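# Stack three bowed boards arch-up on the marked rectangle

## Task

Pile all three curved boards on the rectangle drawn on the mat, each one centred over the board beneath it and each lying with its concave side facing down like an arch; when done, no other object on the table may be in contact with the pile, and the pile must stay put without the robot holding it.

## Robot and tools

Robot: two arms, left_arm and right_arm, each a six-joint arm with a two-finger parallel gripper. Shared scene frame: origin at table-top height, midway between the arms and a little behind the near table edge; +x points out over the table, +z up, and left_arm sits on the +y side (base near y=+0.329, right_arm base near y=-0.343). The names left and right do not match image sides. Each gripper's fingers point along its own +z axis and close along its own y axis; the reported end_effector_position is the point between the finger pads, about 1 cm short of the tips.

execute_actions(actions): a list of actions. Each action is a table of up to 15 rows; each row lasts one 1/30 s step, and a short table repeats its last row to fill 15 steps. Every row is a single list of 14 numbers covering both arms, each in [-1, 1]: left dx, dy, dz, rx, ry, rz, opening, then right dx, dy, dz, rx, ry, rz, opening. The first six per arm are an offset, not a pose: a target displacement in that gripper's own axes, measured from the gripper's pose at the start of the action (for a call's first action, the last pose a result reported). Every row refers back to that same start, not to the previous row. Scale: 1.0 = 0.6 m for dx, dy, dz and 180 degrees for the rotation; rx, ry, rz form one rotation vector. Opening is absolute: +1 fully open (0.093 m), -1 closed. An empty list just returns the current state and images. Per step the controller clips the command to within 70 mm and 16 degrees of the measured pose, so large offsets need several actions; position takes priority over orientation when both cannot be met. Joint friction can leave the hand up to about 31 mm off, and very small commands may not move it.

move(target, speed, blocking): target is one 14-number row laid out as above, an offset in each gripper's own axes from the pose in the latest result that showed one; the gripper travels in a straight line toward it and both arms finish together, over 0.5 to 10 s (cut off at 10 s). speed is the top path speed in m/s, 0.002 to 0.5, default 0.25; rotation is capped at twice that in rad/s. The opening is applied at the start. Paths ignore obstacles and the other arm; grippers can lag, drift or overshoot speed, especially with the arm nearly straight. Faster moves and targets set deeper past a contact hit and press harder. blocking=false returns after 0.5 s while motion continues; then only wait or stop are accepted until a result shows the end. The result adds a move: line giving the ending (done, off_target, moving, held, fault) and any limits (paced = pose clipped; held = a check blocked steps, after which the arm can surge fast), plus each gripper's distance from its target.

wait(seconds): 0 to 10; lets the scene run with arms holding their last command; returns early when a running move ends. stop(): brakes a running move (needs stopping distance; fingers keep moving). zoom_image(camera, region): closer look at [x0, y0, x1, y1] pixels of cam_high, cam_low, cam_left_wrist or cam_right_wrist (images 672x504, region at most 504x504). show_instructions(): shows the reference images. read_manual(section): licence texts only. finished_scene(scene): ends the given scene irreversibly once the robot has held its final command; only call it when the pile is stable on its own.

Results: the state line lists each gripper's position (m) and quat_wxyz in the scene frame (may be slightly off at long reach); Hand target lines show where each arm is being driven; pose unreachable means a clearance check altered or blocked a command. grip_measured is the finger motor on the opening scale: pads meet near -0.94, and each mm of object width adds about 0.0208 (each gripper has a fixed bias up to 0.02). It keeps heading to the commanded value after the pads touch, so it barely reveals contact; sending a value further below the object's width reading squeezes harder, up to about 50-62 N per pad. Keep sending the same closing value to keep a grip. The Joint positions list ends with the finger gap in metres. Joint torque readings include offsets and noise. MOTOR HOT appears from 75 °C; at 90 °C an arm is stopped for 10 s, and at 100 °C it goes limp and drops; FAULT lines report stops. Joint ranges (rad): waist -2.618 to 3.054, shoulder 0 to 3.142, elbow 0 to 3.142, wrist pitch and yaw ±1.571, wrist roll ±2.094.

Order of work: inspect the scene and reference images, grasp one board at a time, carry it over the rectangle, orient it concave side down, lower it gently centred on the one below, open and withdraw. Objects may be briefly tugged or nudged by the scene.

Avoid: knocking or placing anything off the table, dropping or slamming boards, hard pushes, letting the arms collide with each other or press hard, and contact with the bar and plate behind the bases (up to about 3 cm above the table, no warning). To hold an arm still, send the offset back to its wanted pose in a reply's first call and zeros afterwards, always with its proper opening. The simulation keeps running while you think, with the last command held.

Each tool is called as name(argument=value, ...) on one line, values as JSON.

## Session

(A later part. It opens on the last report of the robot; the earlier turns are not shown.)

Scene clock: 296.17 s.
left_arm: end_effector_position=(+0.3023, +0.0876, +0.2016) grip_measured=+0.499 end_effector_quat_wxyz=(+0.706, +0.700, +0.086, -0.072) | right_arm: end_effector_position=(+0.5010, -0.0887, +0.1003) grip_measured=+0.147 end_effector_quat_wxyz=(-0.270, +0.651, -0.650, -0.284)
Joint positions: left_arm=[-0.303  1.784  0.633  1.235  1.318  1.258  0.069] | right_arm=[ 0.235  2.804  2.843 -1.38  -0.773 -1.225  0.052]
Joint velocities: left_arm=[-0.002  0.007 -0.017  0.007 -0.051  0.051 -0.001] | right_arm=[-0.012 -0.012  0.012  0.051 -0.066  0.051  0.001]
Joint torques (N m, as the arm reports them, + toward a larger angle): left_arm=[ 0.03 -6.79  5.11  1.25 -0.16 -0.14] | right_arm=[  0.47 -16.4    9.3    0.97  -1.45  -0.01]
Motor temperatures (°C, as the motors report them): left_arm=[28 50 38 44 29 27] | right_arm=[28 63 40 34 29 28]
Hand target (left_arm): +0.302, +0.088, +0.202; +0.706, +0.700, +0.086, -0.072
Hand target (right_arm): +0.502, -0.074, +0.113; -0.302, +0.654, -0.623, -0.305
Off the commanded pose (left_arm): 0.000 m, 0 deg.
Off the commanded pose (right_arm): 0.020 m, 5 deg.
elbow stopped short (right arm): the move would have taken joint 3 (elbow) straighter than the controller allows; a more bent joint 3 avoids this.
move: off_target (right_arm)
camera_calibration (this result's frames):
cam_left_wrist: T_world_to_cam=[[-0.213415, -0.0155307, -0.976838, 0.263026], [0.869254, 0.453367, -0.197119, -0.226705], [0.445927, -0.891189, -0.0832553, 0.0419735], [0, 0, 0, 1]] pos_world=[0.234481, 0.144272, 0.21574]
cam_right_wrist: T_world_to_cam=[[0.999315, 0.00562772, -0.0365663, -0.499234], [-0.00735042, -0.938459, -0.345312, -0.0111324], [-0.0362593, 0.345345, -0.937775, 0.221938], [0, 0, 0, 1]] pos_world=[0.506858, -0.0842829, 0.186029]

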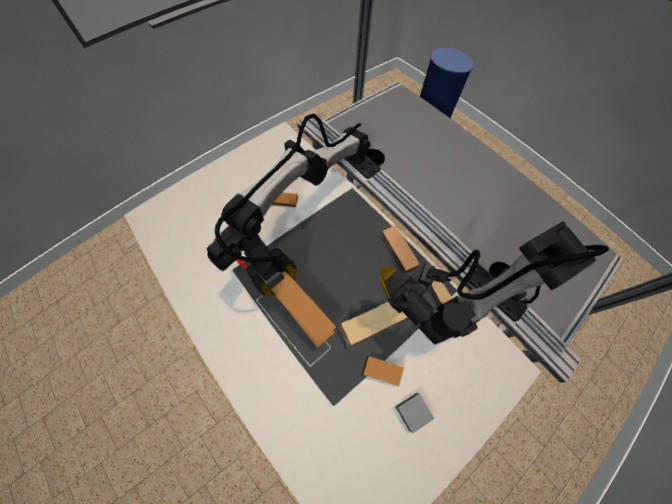

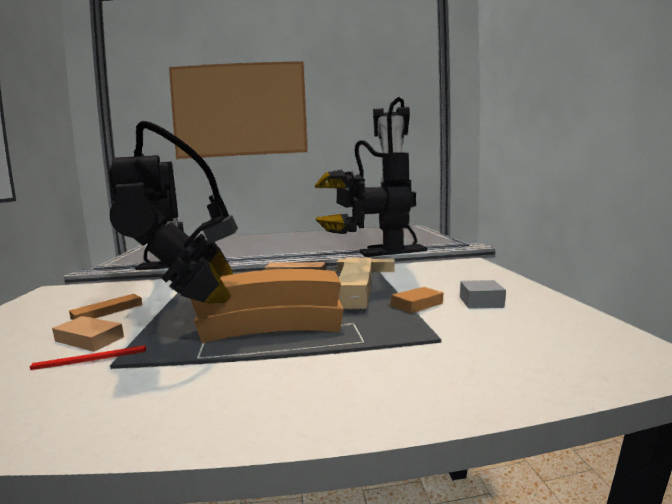

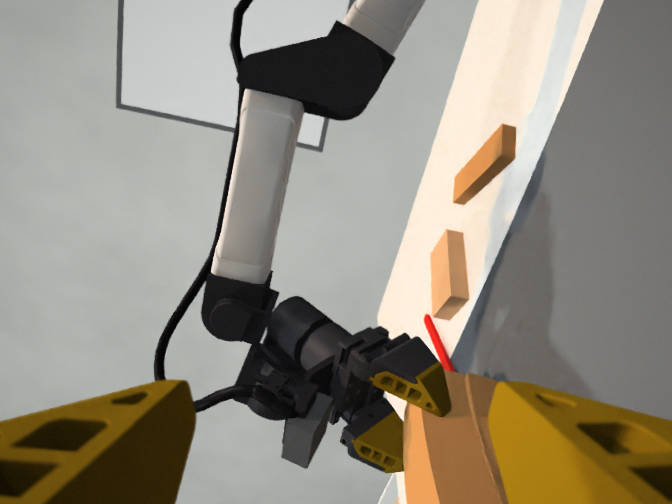

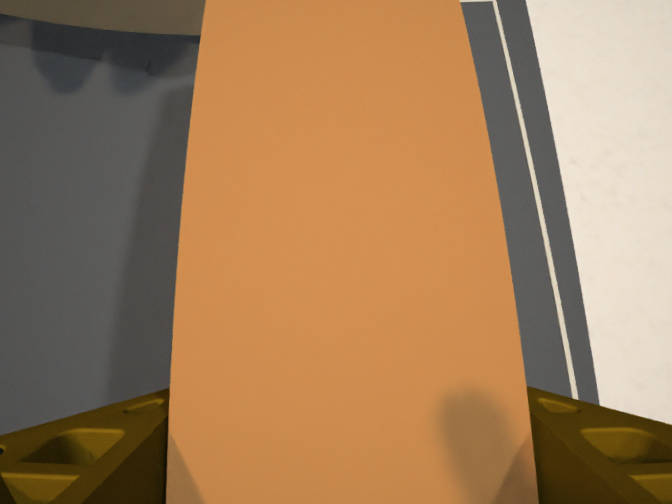

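move(target=[0,0,0,0,0,0,0.5,-0.005,0,0.02,0,-0.02,0,-0.1], speed=0.03)

move(target=[0,0,0,0,0,0,0.5,0,0,0,0,0,0,0.9])

move(target=[0,0,0,0,0,0,0.5,-0.04,0,-0.12,0,0,0,0.9], speed=0.12)

zoom_image(camera="cam_low", region=[150,230,410,370])

Scene clock: 300.60 s.
left_arm: end_effector_position=(+0.3023, +0.0876, +0.2016) grip_measured=+0.499 end_effector_quat_wxyz=(+0.706, +0.700, +0.086, -0.072) | right_arm: end_effector_position=(+0.5030, -0.0886, +0.0994) grip_measured=+0.147 end_effector_quat_wxyz=(-0.272, +0.653, -0.649, -0.281)
Joint positions: left_arm=[-0.303  1.784  0.633  1.235  1.318  1.258  0.069] | right_arm=[ 0.235  2.805  2.843 -1.37  -0.769 -1.225  0.052]
Joint velocities: left_arm=[-0.007  0.002 -0.012 -0.022  0.037  0.037  0.   ] | right_arm=[-0.002  0.007 -0.007  0.081  0.022  0.007 -0.   ]
Joint torques (N m, as the arm reports them, + toward a larger angle): left_arm=[ 0.09 -6.57  5.03  1.24 -0.15 -0.11] | right_arm=[  0.24 -16.35   5.55   0.96  -1.25   0.04]
Motor temperatures (°C, as the motors report them): left_arm=[28 50 38 44 29 27] | right_arm=[28 63 40 34 29 28]
Hand target (left_arm): +0.302, +0.088, +0.202; +0.706, +0.700, +0.086, -0.072
Hand target (right_arm): +0.501, -0.078, +0.094; -0.280, +0.646, -0.639, -0.309
Off the commanded pose (left_arm): 0.000 m, 0 deg.
Off the commanded pose (right_arm): 0.012 m, 4 deg.
move: off_target (right_arm)
camera_calibration (this result's frames):
cam_left_wrist: T_world_to_cam=[[-0.213415, -0.0155307, -0.976838, 0.263026], [0.869254, 0.453367, -0.197119, -0.226705], [0.445927, -0.891189, -0.0832553, 0.0419735], [0, 0, 0, 1]] pos_world=[0.234481, 0.144272, 0.21574]
cam_right_wrist: T_world_to_cam=[[0.999613, 0.00455068, -0.027434, -0.502424], [-0.00515629, -0.939083, -0.343652, -0.0127315], [-0.0273267, 0.34366, -0.938696, 0.216657], [0, 0, 0, 1]] pos_world=[0.508085, -0.0841261, 0.185217]

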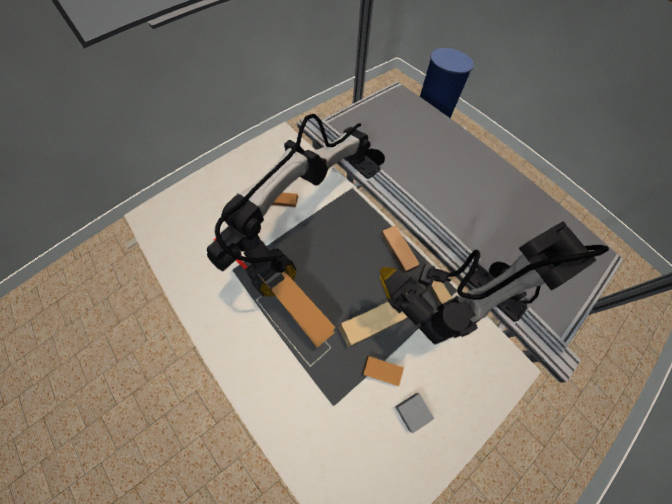

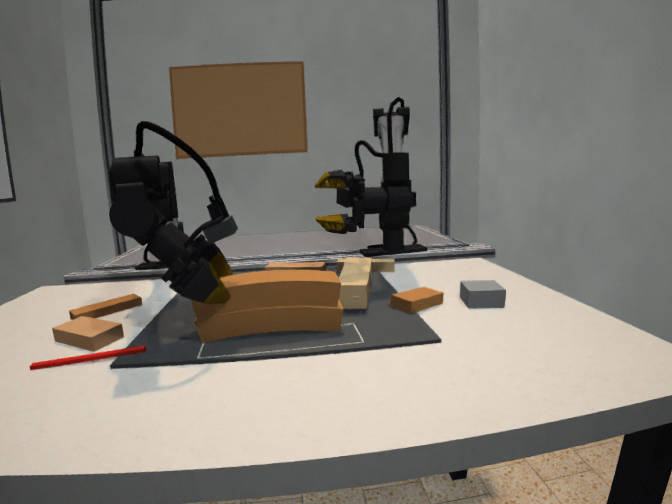

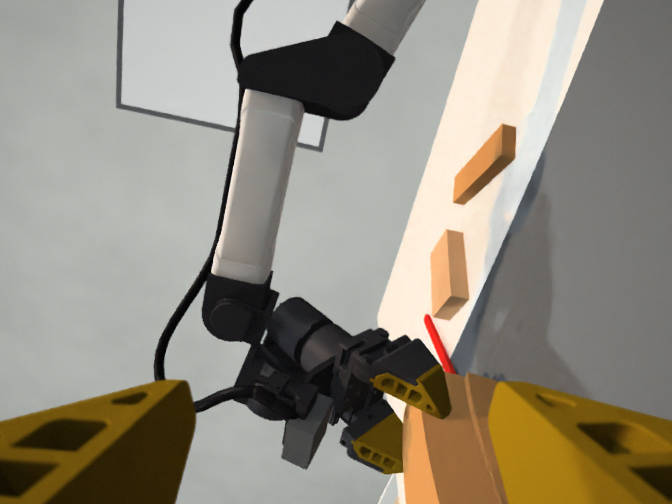

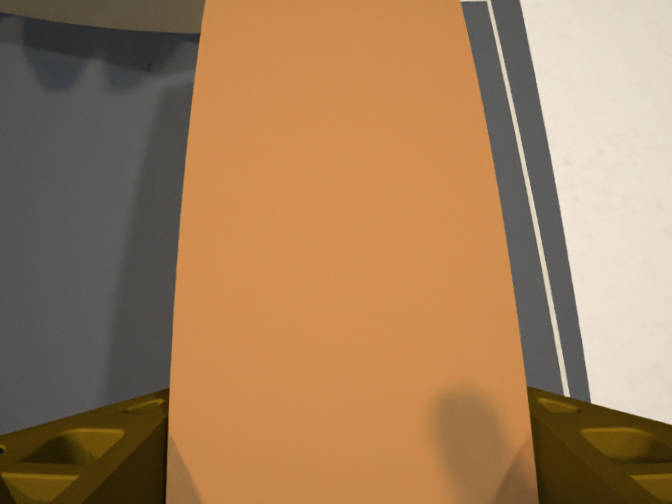

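Scene clock: 301.10 s.
left_arm: end_effector_position=(+0.3023, +0.0876, +0.2016) grip_measured=+0.499 end_effector_quat_wxyz=(+0.706, +0.700, +0.086, -0.072) | right_arm: end_effector_position=(+0.5032, -0.0888, +0.0992) grip_measured=+0.898 end_effector_quat_wxyz=(-0.272, +0.653, -0.649, -0.280)
Joint positions: left_arm=[-0.303  1.784  0.633  1.235  1.318  1.258  0.069] | right_arm=[ 0.235  2.805  2.843 -1.369 -0.767 -1.225  0.088]
Joint velocities: left_arm=[-0.017  0.002 -0.012  0.007 -0.037 -0.037  0.001] | right_arm=[ 0.012 -0.007  0.002 -0.051 -0.037  0.051 -0.001]
Joint torques (N m, as the arm reports them, + toward a larger angle): left_arm=[-0.03 -6.52  4.78  1.25 -0.07 -0.17] | right_arm=[ -0.36 -17.23   6.96   0.7   -0.6   -0.01]
Motor temperatures (°C, as the motors report them): left_arm=[28 50 38 44 29 27] | right_arm=[28 64 40 34 29 28]
Hand target (left_arm): +0.302, +0.088, +0.202; +0.706, +0.700, +0.086, -0.072
Hand target (right_arm): +0.503, -0.089, +0.099; -0.272, +0.653, -0.649, -0.281
Off the commanded pose (left_arm): 0.000 m, 0 deg.
Off the commanded pose (right_arm): 0.000 m, 0 deg.
move: done
camera_calibration (this result's frames):
cam_left_wrist: T_world_to_cam=[[-0.213415, -0.0155307, -0.976838, 0.263026], [0.869254, 0.453367, -0.197119, -0.226705], [0.445927, -0.891189, -0.0832553, 0.0419735], [0, 0, 0, 1]] pos_world=[0.234481, 0.144272, 0.21574]
cam_right_wrist: T_world_to_cam=[[0.999638, 0.00405268, -0.0266065, -0.502747], [-0.00529482, -0.939663, -0.342062, -0.0131183], [-0.0263874, 0.342079, -0.939301, 0.215986], [0, 0, 0, 1]] pos_world=[0.508194, -0.0841736, 0.185013]

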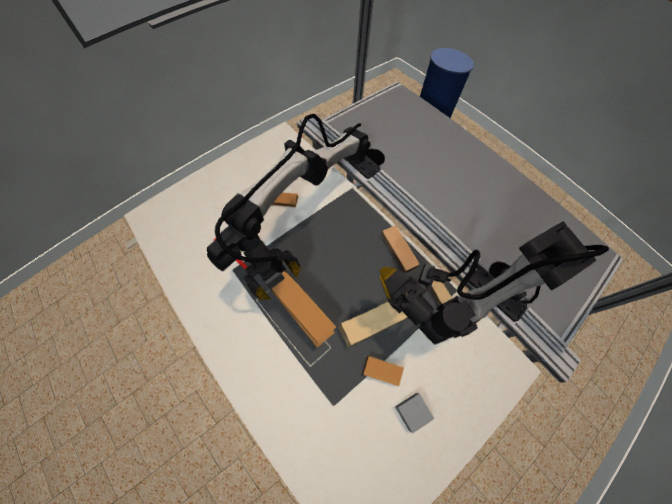

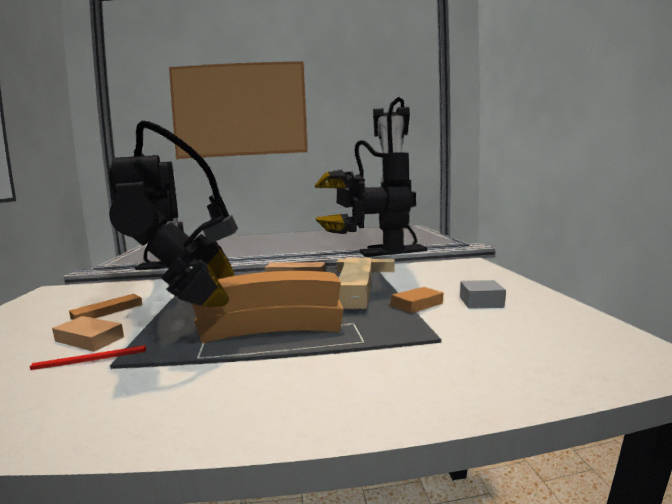

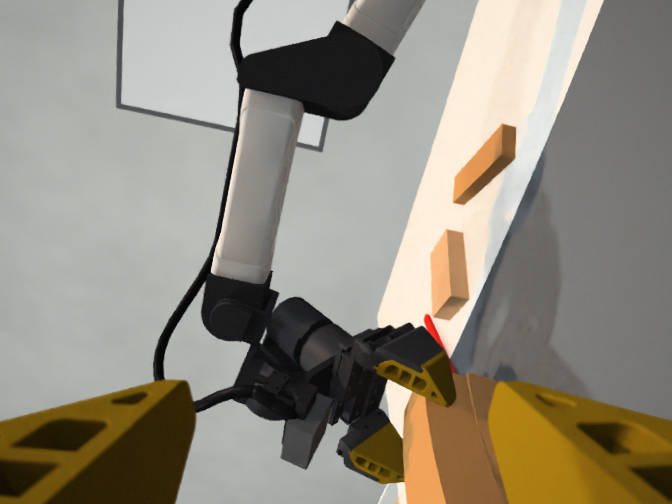

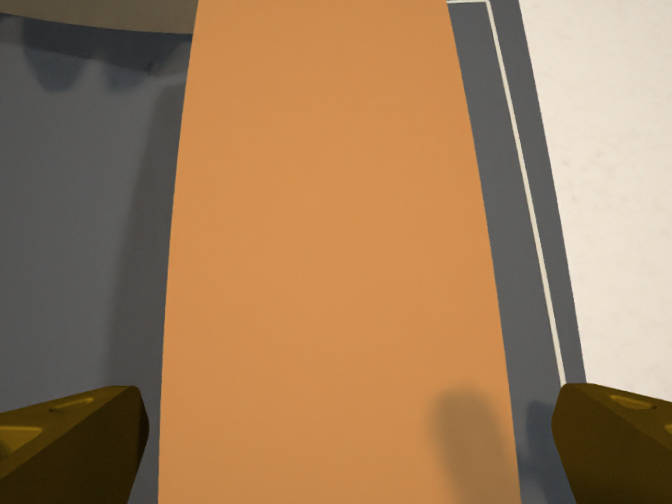

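Scene clock: 302.10 s.
left_arm: end_effector_position=(+0.3023, +0.0876, +0.2016) grip_measured=+0.499 end_effector_quat_wxyz=(+0.706, +0.700, +0.086, -0.072) | right_arm: end_effector_position=(+0.5060, -0.1213, +0.1640) grip_measured=+0.898 end_effector_quat_wxyz=(-0.307, +0.640, -0.656, -0.258)
Joint positions: left_arm=[-0.303  1.784  0.633  1.235  1.318  1.258  0.069] | right_arm=[ 0.175  2.689  2.864 -1.442 -0.775 -1.227  0.088]
Joint velocities: left_arm=[ 0.002  0.002  0.007  0.022 -0.022 -0.022  0.001] | right_arm=[-0.002  0.002 -0.007  0.037  0.022  0.007  0.001]
Joint torques (N m, as the arm reports them, + toward a larger angle): left_arm=[-0.02 -6.63  4.98  1.28 -0.11 -0.14] | right_arm=[ -0.55 -16.75   7.41   0.65  -0.58  -0.02]
Motor temperatures (°C, as the motors report them): left_arm=[28 50 38 44 29 27] | right_arm=[28 64 40 34 29 28]
Hand target (left_arm): +0.302, +0.088, +0.202; +0.706, +0.700, +0.086, -0.072
Hand target (right_arm): +0.504, -0.124, +0.167; -0.306, +0.638, -0.656, -0.263
Off the commanded pose (left_arm): 0.000 m, 0 deg.
Off the commanded pose (right_arm): 0.004 m, 5 deg.
elbow stopped short (right arm): the move would have taken joint 3 (elbow) straighter than the controller allows; a more bent joint 3 avoids this.
move: off_target (right_arm)
camera_calibration (this result's frames):
cam_left_wrist: T_world_to_cam=[[-0.213415, -0.0155307, -0.976838, 0.263026], [0.869254, 0.453367, -0.197119, -0.226705], [0.445927, -0.891189, -0.0832553, 0.0419735], [0, 0, 0, 1]] pos_world=[0.234481, 0.144272, 0.21574]
cam_right_wrist: T_world_to_cam=[[0.998012, -0.0523995, 0.0350309, -0.519802], [-0.0361034, -0.930802, -0.363736, -0.00123679], [0.0516664, 0.361748, -0.930843, 0.249459], [0, 0, 0, 1]] pos_world=[0.505835, -0.11863, 0.249966]

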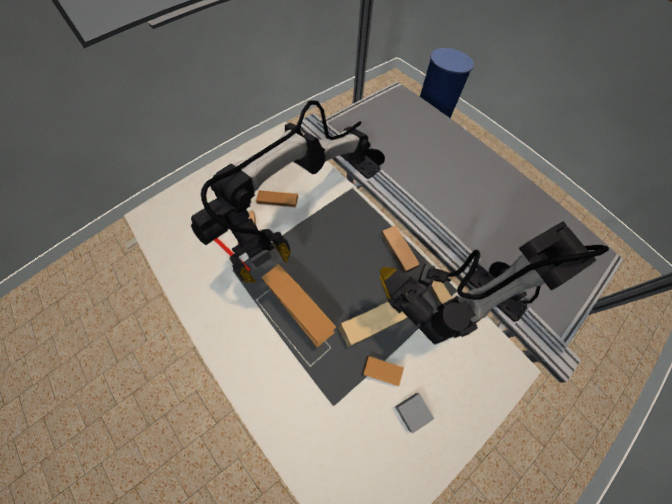

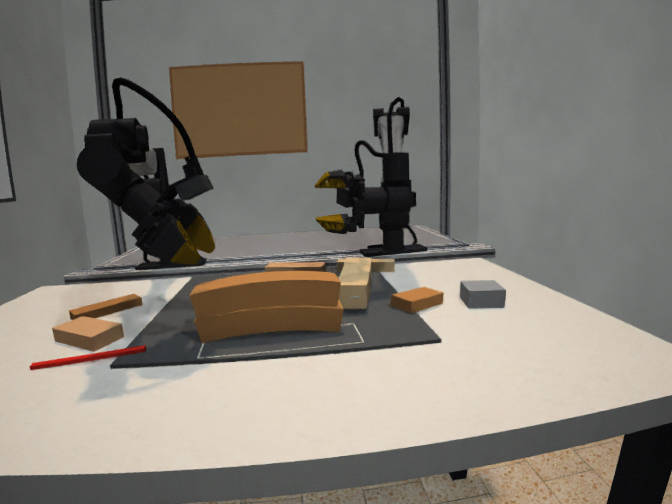

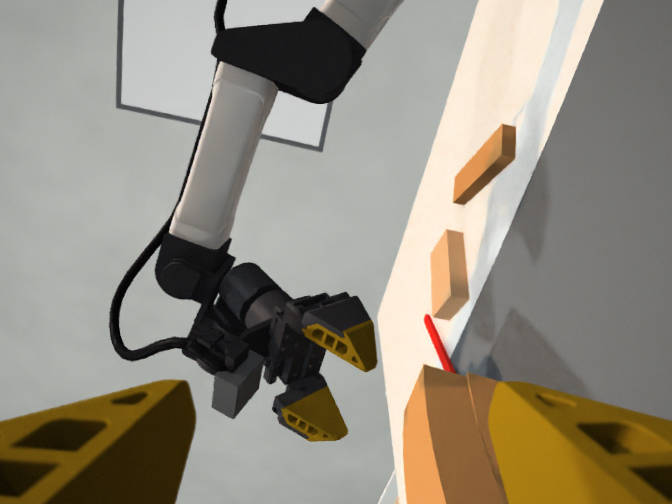

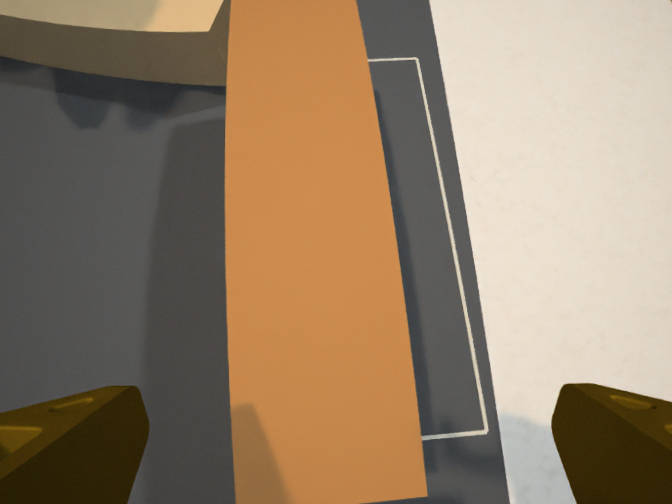

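Region (150, 230, 410, 370) of cam_low's 672x504 image, scaled by 1.938, with more detail than that image has; it fills the top 271 rows of this view, and the rest is white.

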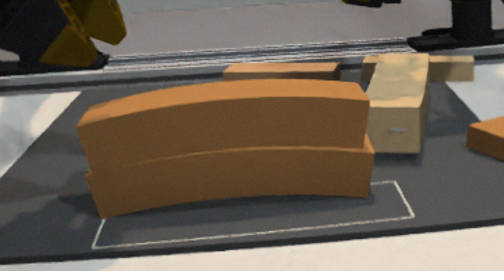

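move(target=[0,-0.03,-0.1,-0.204,0.472,-0.507,0.9,0.053,0.33,-0.248,0,0.25,0,0.9], speed=0.3)

Scene clock: 316.87 s.
left_arm: end_effector_position=(+0.2961, +0.1521, +0.1760) grip_measured=+0.899 end_effector_quat_wxyz=(+0.378, +0.109, +0.918, -0.040) | right_arm: end_effector_position=(+0.3089, -0.2417, +0.2346) grip_measured=+0.898 end_effector_quat_wxyz=(-0.059, +0.686, -0.725, +0.013)
Joint positions: left_arm=[-0.758  1.228  0.864 -0.481 -0.308 -0.338  0.088] | right_arm=[ 0.28   1.743  1.839 -1.549 -0.023 -1.214  0.088]
Joint velocities: left_arm=[-0.002 -0.002  0.002 -0.051  0.022  0.037 -0.   ] | right_arm=[ 0.012 -0.002  0.007 -0.007 -0.066 -0.051 -0.002]
Joint torques (N m, as the arm reports them, + toward a larger angle): left_arm=[-0.73 -3.16  8.94  1.36 -0.36 -0.18] | right_arm=[ 0.68 -9.81  4.91  0.4   0.    0.06]
Motor temperatures (°C, as the motors report them): left_arm=[28 49 39 44 29 27] | right_arm=[28 65 40 33 28 28]
Hand target (left_arm): +0.298, +0.149, +0.182; +0.381, +0.108, +0.918, -0.039
Hand target (right_arm): +0.300, -0.243, +0.231; -0.044, +0.688, -0.724, +0.012
Off the commanded pose (left_arm): 0.009 m, 1 deg.
Off the commanded pose (right_arm): 0.011 m, 3 deg.
joint sent to its limit (right arm) — the command would take joint 4 (wrist pitch) past its lower limit, so that joint was sent only as far as its limit.
move: off_target (right_arm)
camera_calibration (this result's frames):
cam_left_wrist: T_world_to_cam=[[-0.234116, -0.972026, -0.0188203, 0.220666], [-0.919022, 0.227582, -0.321877, 0.330212], [0.317157, -0.0580605, -0.946594, 0.163367], [0, 0, 0, 1]] pos_world=[0.303321, 0.148828, 0.265083]
cam_right_wrist: T_world_to_cam=[[0.99332, -0.0739732, 0.0885614, -0.34816], [-0.101891, -0.922513, 0.372273, -0.245053], [0.0541609, -0.37881, -0.923888, 0.187579], [0, 0, 0, 1]] pos_world=[0.310706, -0.180762, 0.295363]

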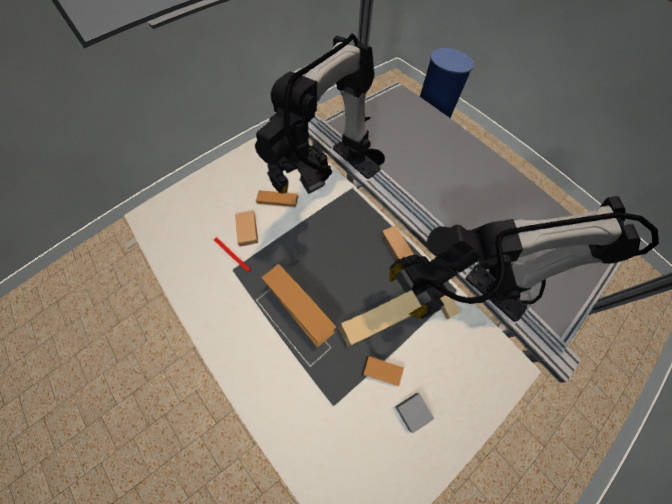

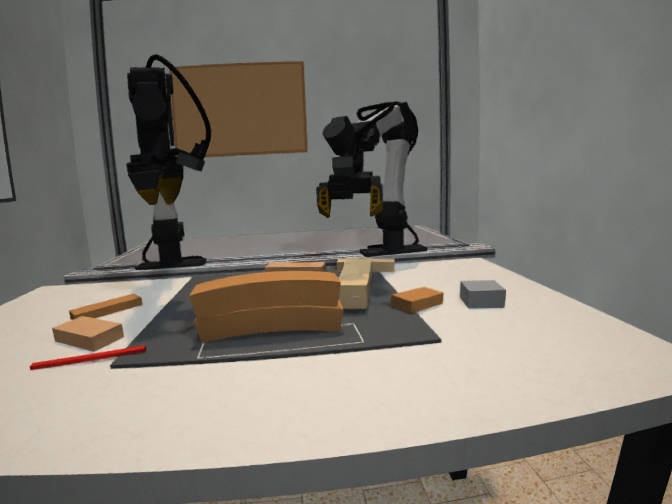

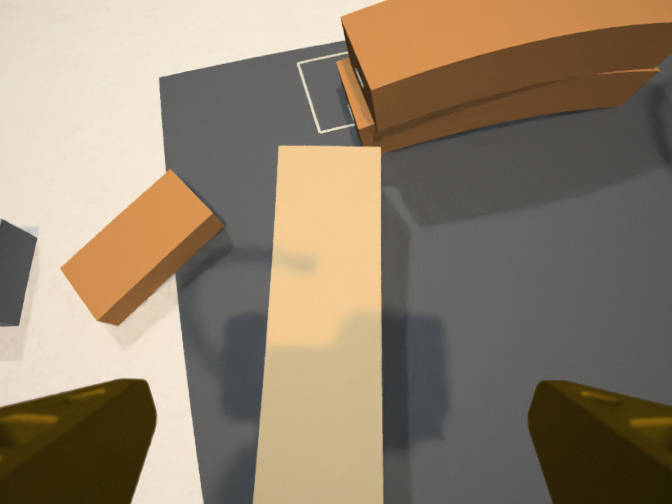

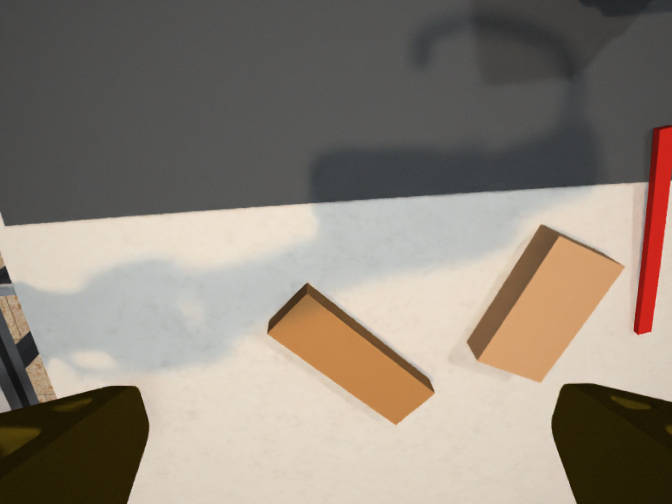

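move(target=[0.115,0.01,0.21,0,0,0,0.9,0,0,0,0,0,0,0.9], speed=0.15)

Scene clock: 320.27 s.
left_arm: end_effector_position=(+0.3343, +0.1448, +0.0439) grip_measured=+0.899 end_effector_quat_wxyz=(+0.377, +0.112, +0.918, -0.041) | right_arm: end_effector_position=(+0.3089, -0.2418, +0.2346) grip_measured=+0.898 end_effector_quat_wxyz=(-0.058, +0.686, -0.725, +0.013)
Joint positions: left_arm=[-0.693  1.638  0.612  0.195 -0.261 -0.285  0.088] | right_arm=[ 0.28   1.743  1.839 -1.549 -0.022 -1.214  0.088]
Joint velocities: left_arm=[-0.002 -0.012 -0.032 -0.007 -0.051 -0.007  0.   ] | right_arm=[-0.002  0.002 -0.012 -0.022 -0.022  0.051  0.001]
Joint torques (N m, as the arm reports them, + toward a larger angle): left_arm=[ 1.05 -5.37  4.39  1.72 -0.17 -0.01] | right_arm=[-0.12 -8.88  6.61  0.53 -0.14  0.01]
Motor temperatures (°C, as the motors report them): left_arm=[28 48 39 44 29 27] | right_arm=[28 64 40 33 28 28]
Hand target (left_arm): +0.335, +0.150, +0.040; +0.378, +0.109, +0.919, -0.040
Hand target (right_arm): +0.309, -0.242, +0.235; -0.059, +0.686, -0.725, +0.013
Off the commanded pose (left_arm): 0.008 m, 0 deg.
Off the commanded pose (right_arm): 0.000 m, 0 deg.
move: done
camera_calibration (this result's frames):
cam_left_wrist: T_world_to_cam=[[-0.238744, -0.970889, -0.0193742, 0.2215], [-0.918532, 0.232254, -0.319932, 0.323498], [0.315118, -0.058586, -0.947242, 0.026675], [0, 0, 0, 1]] pos_world=[0.34162, 0.141481, 0.133056]
cam_right_wrist: T_world_to_cam=[[0.993268, -0.0743769, 0.0888116, -0.348347], [-0.102397, -0.92221, 0.372884, -0.245075], [0.0541691, -0.379468, -0.923618, 0.187302], [0, 0, 0, 1]] pos_world=[0.31076, -0.180844, 0.295318]

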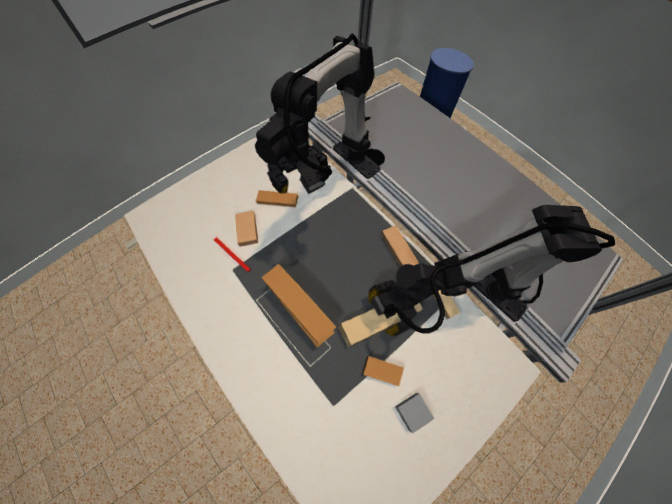

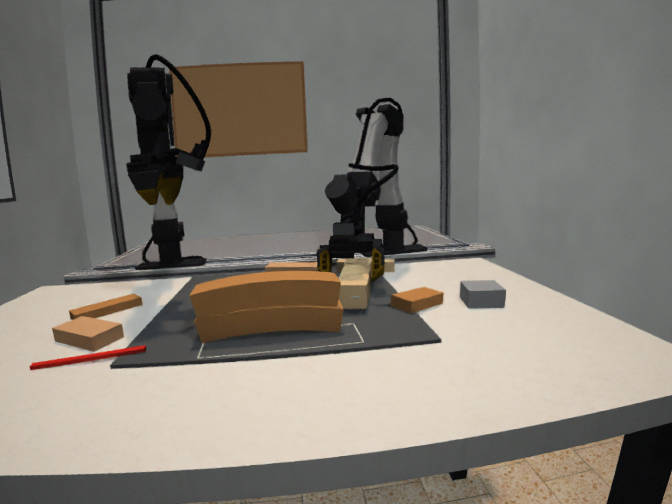

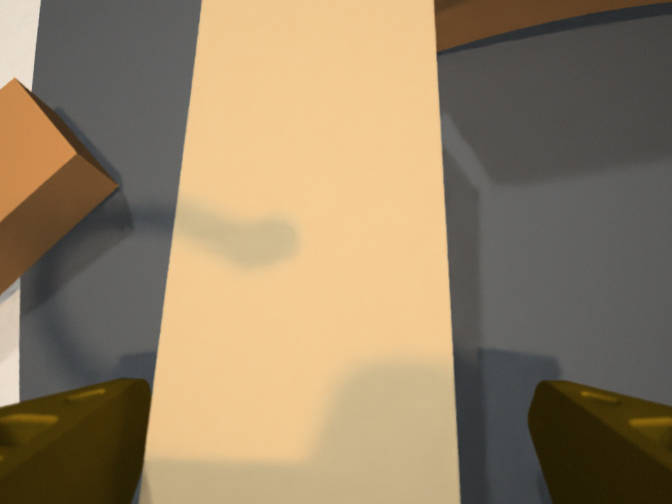

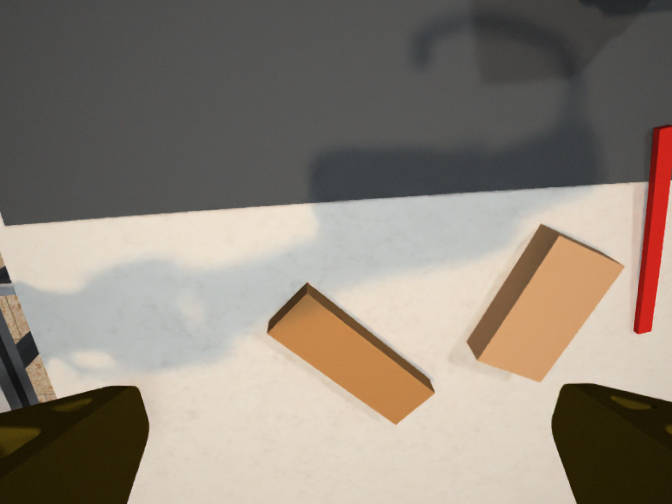

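move(target=[0.015,0.015,0.015,0,0,0,0.9,0,0,0,0,0,0,0.9], speed=0.05)

move(target=[0,0,0,0,0,0,-0.08,0,0,0,0,0,0,0.9])

move(target=[-0.15,0,-0.22,0,0,0,-0.08,0,0,0,0,0,0,0.9], speed=0.12)

Scene clock: 324.13 s.
left_arm: end_effector_position=(+0.3354, +0.1494, +0.0354) grip_measured=+0.899 end_effector_quat_wxyz=(+0.375, +0.114, +0.919, -0.040) | right_arm: end_effector_position=(+0.3089, -0.2418, +0.2346) grip_measured=+0.898 end_effector_quat_wxyz=(-0.058, +0.686, -0.725, +0.013)
Joint positions: left_arm=[-0.677  1.664  0.595  0.236 -0.249 -0.269  0.088] | right_arm=[ 0.28   1.743  1.839 -1.549 -0.022 -1.214  0.088]
Joint velocities: left_arm=[-0.002 -0.007 -0.007  0.051  0.022  0.007  0.   ] | right_arm=[-0.007 -0.017 -0.012  0.007 -0.022 -0.037 -0.001]
Joint torques (N m, as the arm reports them, + toward a larger angle): left_arm=[ 1.15 -5.4   4.14  1.7  -0.19 -0.06] | right_arm=[-0.15 -8.82  6.73  0.5  -0.12  0.  ]
Motor temperatures (°C, as the motors report them): left_arm=[28 48 39 45 29 27] | right_arm=[28 62 40 33 28 28]
Hand target (left_arm): +0.336, +0.154, +0.031; +0.377, +0.112, +0.919, -0.040
Hand target (right_arm): +0.309, -0.242, +0.235; -0.058, +0.686, -0.725, +0.013
Off the commanded pose (left_arm): 0.006 m, 0 deg.
Off the commanded pose (right_arm): 0.000 m, 0 deg.
move: done
camera_calibration (this result's frames):
cam_left_wrist: T_world_to_cam=[[-0.241544, -0.970136, -0.0221824, 0.226958], [-0.91915, 0.23606, -0.315339, 0.320209], [0.311158, -0.0557792, -0.94872, 0.0194448], [0, 0, 0, 1]] pos_world=[0.34309, 0.145676, 0.124456]
cam_right_wrist: T_world_to_cam=[[0.993268, -0.0743769, 0.0888116, -0.348347], [-0.102397, -0.92221, 0.372884, -0.245075], [0.0541691, -0.379468, -0.923618, 0.187302], [0, 0, 0, 1]] pos_world=[0.31076, -0.180844, 0.295318]

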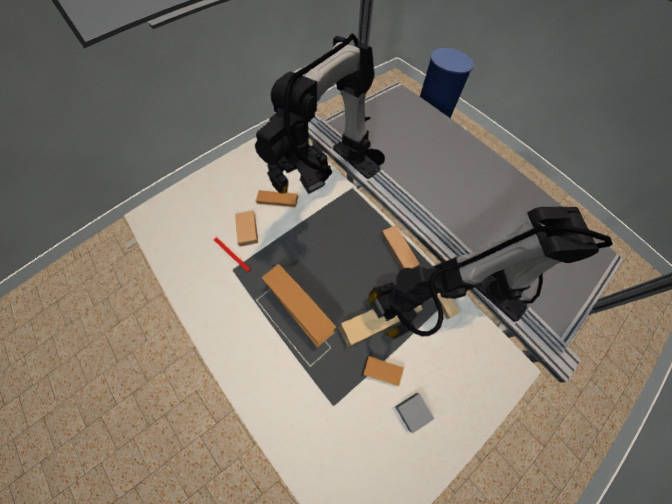

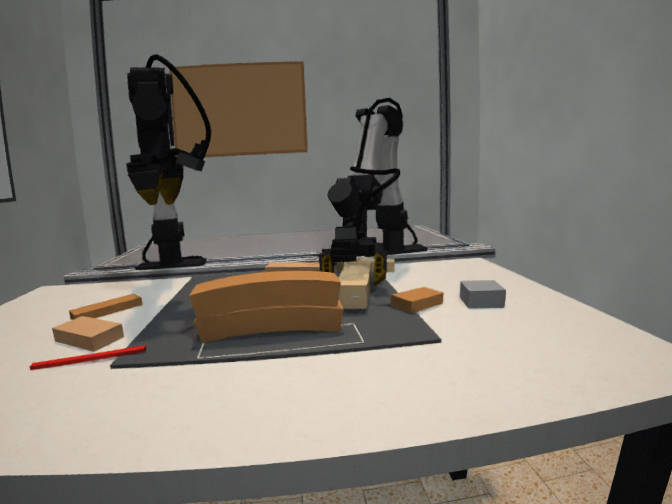

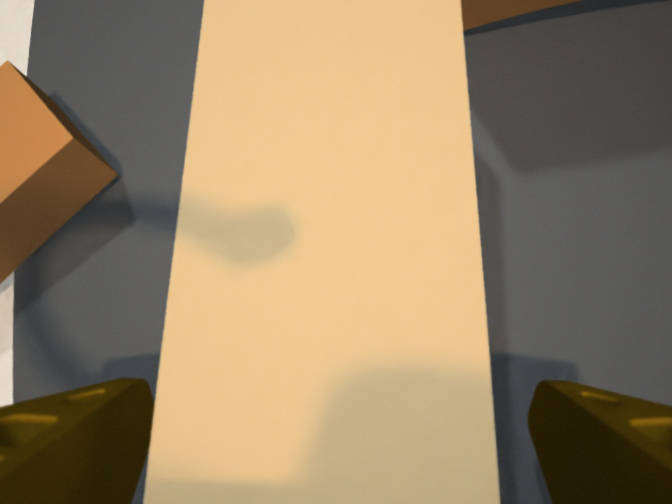

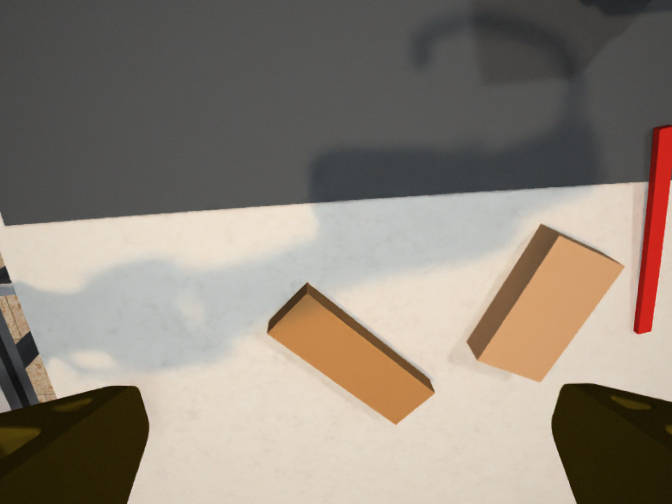

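Scene clock: 324.63 s.
left_arm: end_effector_position=(+0.3364, +0.1525, +0.0354) grip_measured=+0.223 end_effector_quat_wxyz=(+0.376, +0.110, +0.919, -0.034) | right_arm: end_effector_position=(+0.3089, -0.2418, +0.2346) grip_measured=+0.898 end_effector_quat_wxyz=(-0.058, +0.686, -0.725, +0.013)
Joint positions: left_arm=[-0.674  1.664  0.595  0.233 -0.26  -0.27   0.056] | right_arm=[ 0.28   1.743  1.839 -1.549 -0.022 -1.214  0.088]
Joint velocities: left_arm=[-0.002  0.007 -0.027 -0.022 -0.051 -0.022 -0.001] | right_arm=[ 0.002 -0.012 -0.022 -0.022 -0.081 -0.051  0.   ]
Joint torques (N m, as the arm reports them, + toward a larger angle): left_arm=[-0.35 -6.16  5.51  1.46 -0.09 -0.08] | right_arm=[-0.34 -8.94  6.59  0.56 -0.15 -0.04]
Motor temperatures (°C, as the motors report them): left_arm=[28 48 39 45 29 27] | right_arm=[28 62 40 33 28 28]
Hand target (left_arm): +0.335, +0.149, +0.035; +0.375, +0.114, +0.919, -0.040
Hand target (right_arm): +0.309, -0.242, +0.235; -0.058, +0.686, -0.725, +0.013
Off the commanded pose (left_arm): 0.003 m, 1 deg.
Off the commanded pose (right_arm): 0.000 m, 0 deg.
move: done
camera_calibration (this result's frames):
cam_left_wrist: T_world_to_cam=[[-0.230248, -0.972646, -0.0307548, 0.227045], [-0.92094, 0.228001, -0.316047, 0.322236], [0.314414, -0.0444459, -0.948245, 0.0164702], [0, 0, 0, 1]] pos_world=[0.343858, 0.148097, 0.124442]
cam_right_wrist: T_world_to_cam=[[0.993268, -0.0743769, 0.0888116, -0.348347], [-0.102397, -0.92221, 0.372884, -0.245075], [0.0541691, -0.379468, -0.923618, 0.187302], [0, 0, 0, 1]] pos_world=[0.31076, -0.180844, 0.295318]

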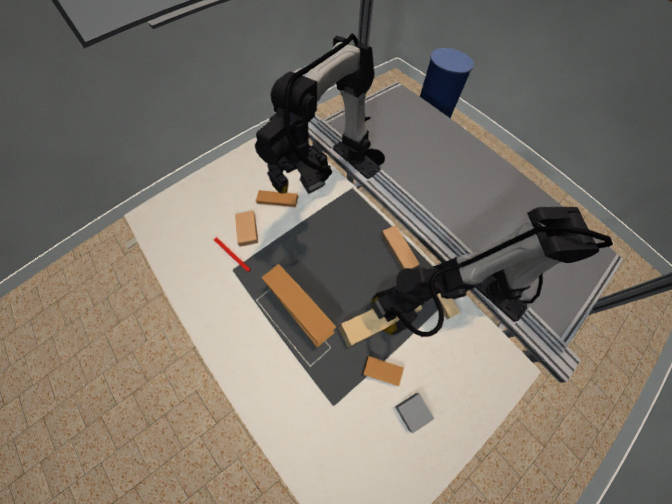

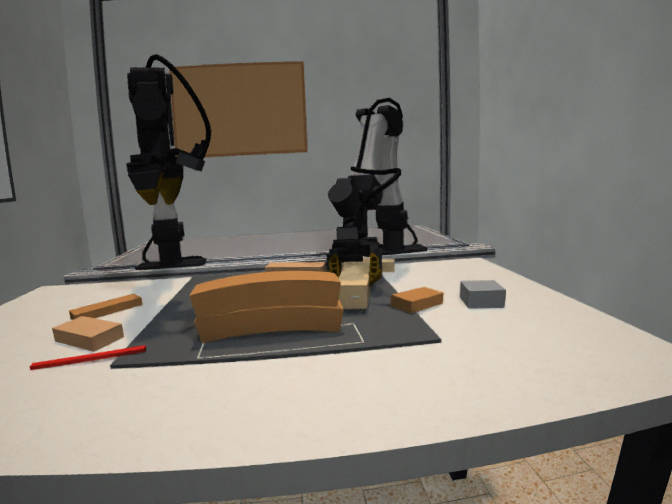

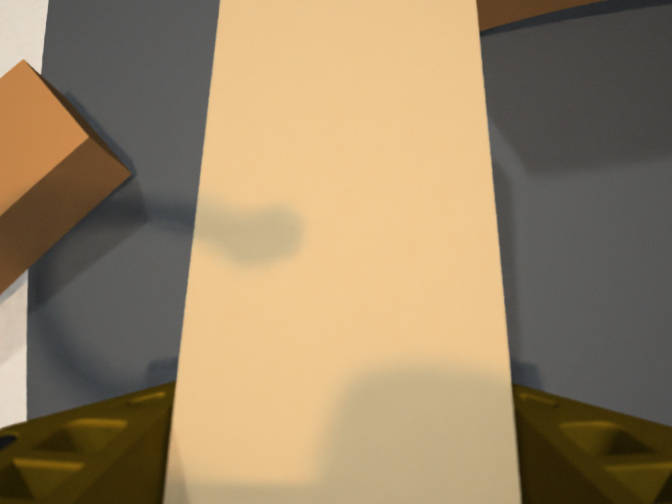

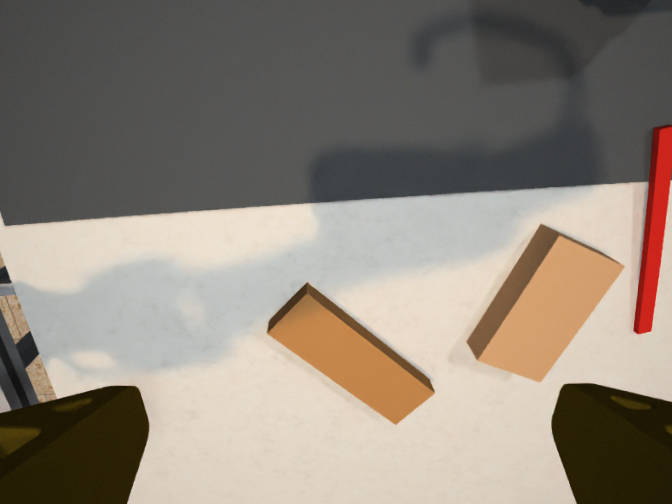

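Scene clock: 326.63 s.
left_arm: end_effector_position=(+0.2918, +0.1687, +0.1538) grip_measured=+0.223 end_effector_quat_wxyz=(+0.315, +0.123, +0.941, -0.011) | right_arm: end_effector_position=(+0.3089, -0.2418, +0.2346) grip_measured=+0.898 end_effector_quat_wxyz=(-0.058, +0.686, -0.725, +0.013)
Joint positions: left_arm=[-0.704  1.283  0.898 -0.597 -0.26  -0.298  0.056] | right_arm=[ 0.28   1.743  1.839 -1.549 -0.022 -1.214  0.088]
Joint velocities: left_arm=[ 0.017 -0.007  0.002 -0.066  0.022 -0.11  -0.   ] | right_arm=[-0.007 -0.022 -0.007  0.022  0.022 -0.007 -0.001]
Joint torques (N m, as the arm reports them, + toward a larger angle): left_arm=[-0.9  -7.01 10.05  1.76 -0.52 -0.24] | right_arm=[ 0.06 -8.86  6.6   0.53 -0.18  0.01]
Motor temperatures (°C, as the motors report them): left_arm=[28 48 39 45 29 27] | right_arm=[28 61 40 33 28 28]
Hand target (left_arm): +0.307, +0.157, +0.192; +0.376, +0.109, +0.920, -0.034
Hand target (right_arm): +0.309, -0.242, +0.235; -0.058, +0.686, -0.725, +0.013
Off the commanded pose (left_arm): 0.044 m, 8 deg.
Off the commanded pose (right_arm): 0.000 m, 0 deg.
move: off_target (left_arm)
camera_calibration (this result's frames):
cam_left_wrist: T_world_to_cam=[[-0.242703, -0.967845, -0.0661108, 0.244484], [-0.950306, 0.250894, -0.184313, 0.299307], [0.194973, 0.0180923, -0.980642, 0.172784], [0, 0, 0, 1]] pos_world=[0.310082, 0.158402, 0.240768]
cam_right_wrist: T_world_to_cam=[[0.993268, -0.0743769, 0.0888116, -0.348347], [-0.102397, -0.92221, 0.372884, -0.245075], [0.0541691, -0.379468, -0.923618, 0.187302], [0, 0, 0, 1]] pos_world=[0.31076, -0.180844, 0.295318]

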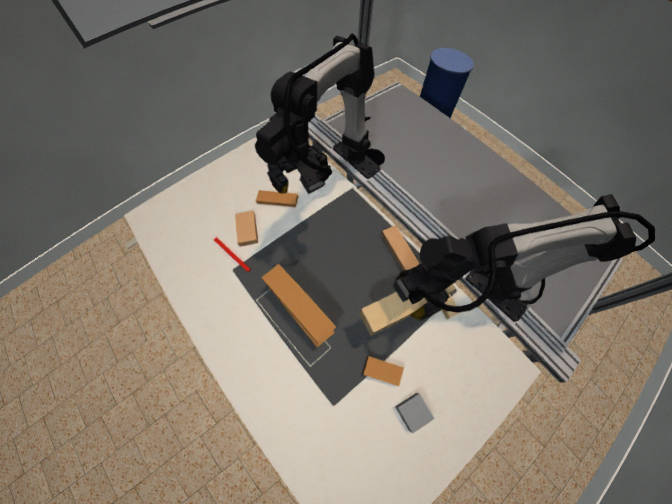

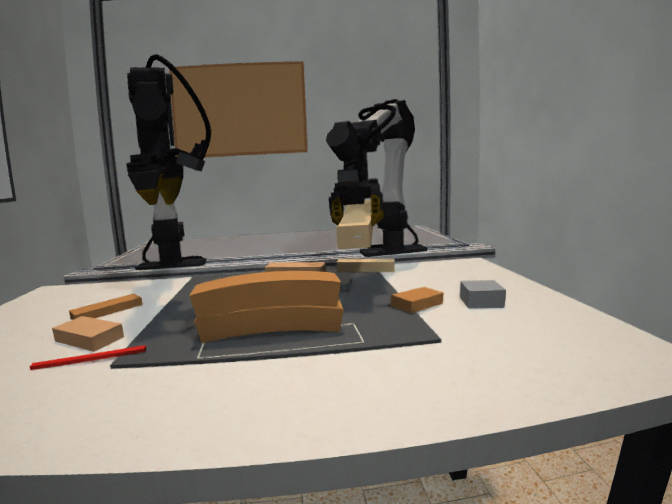

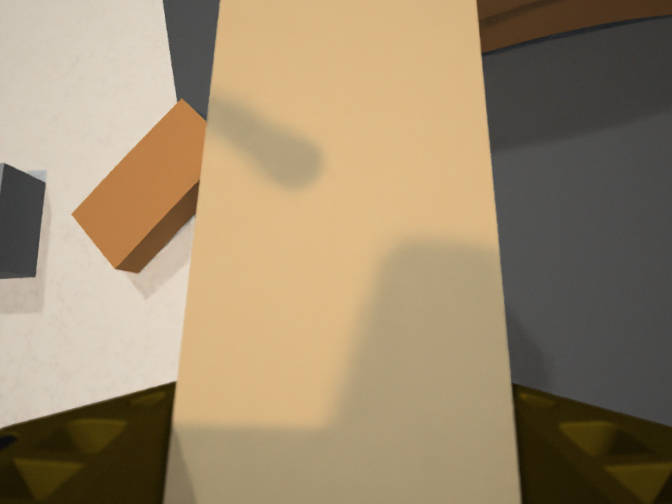

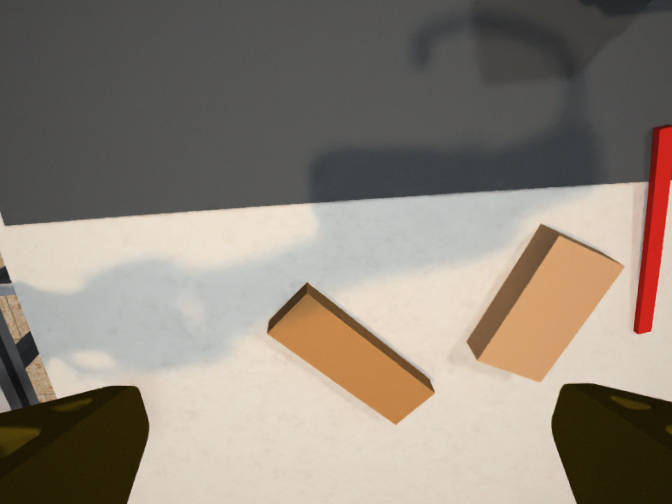

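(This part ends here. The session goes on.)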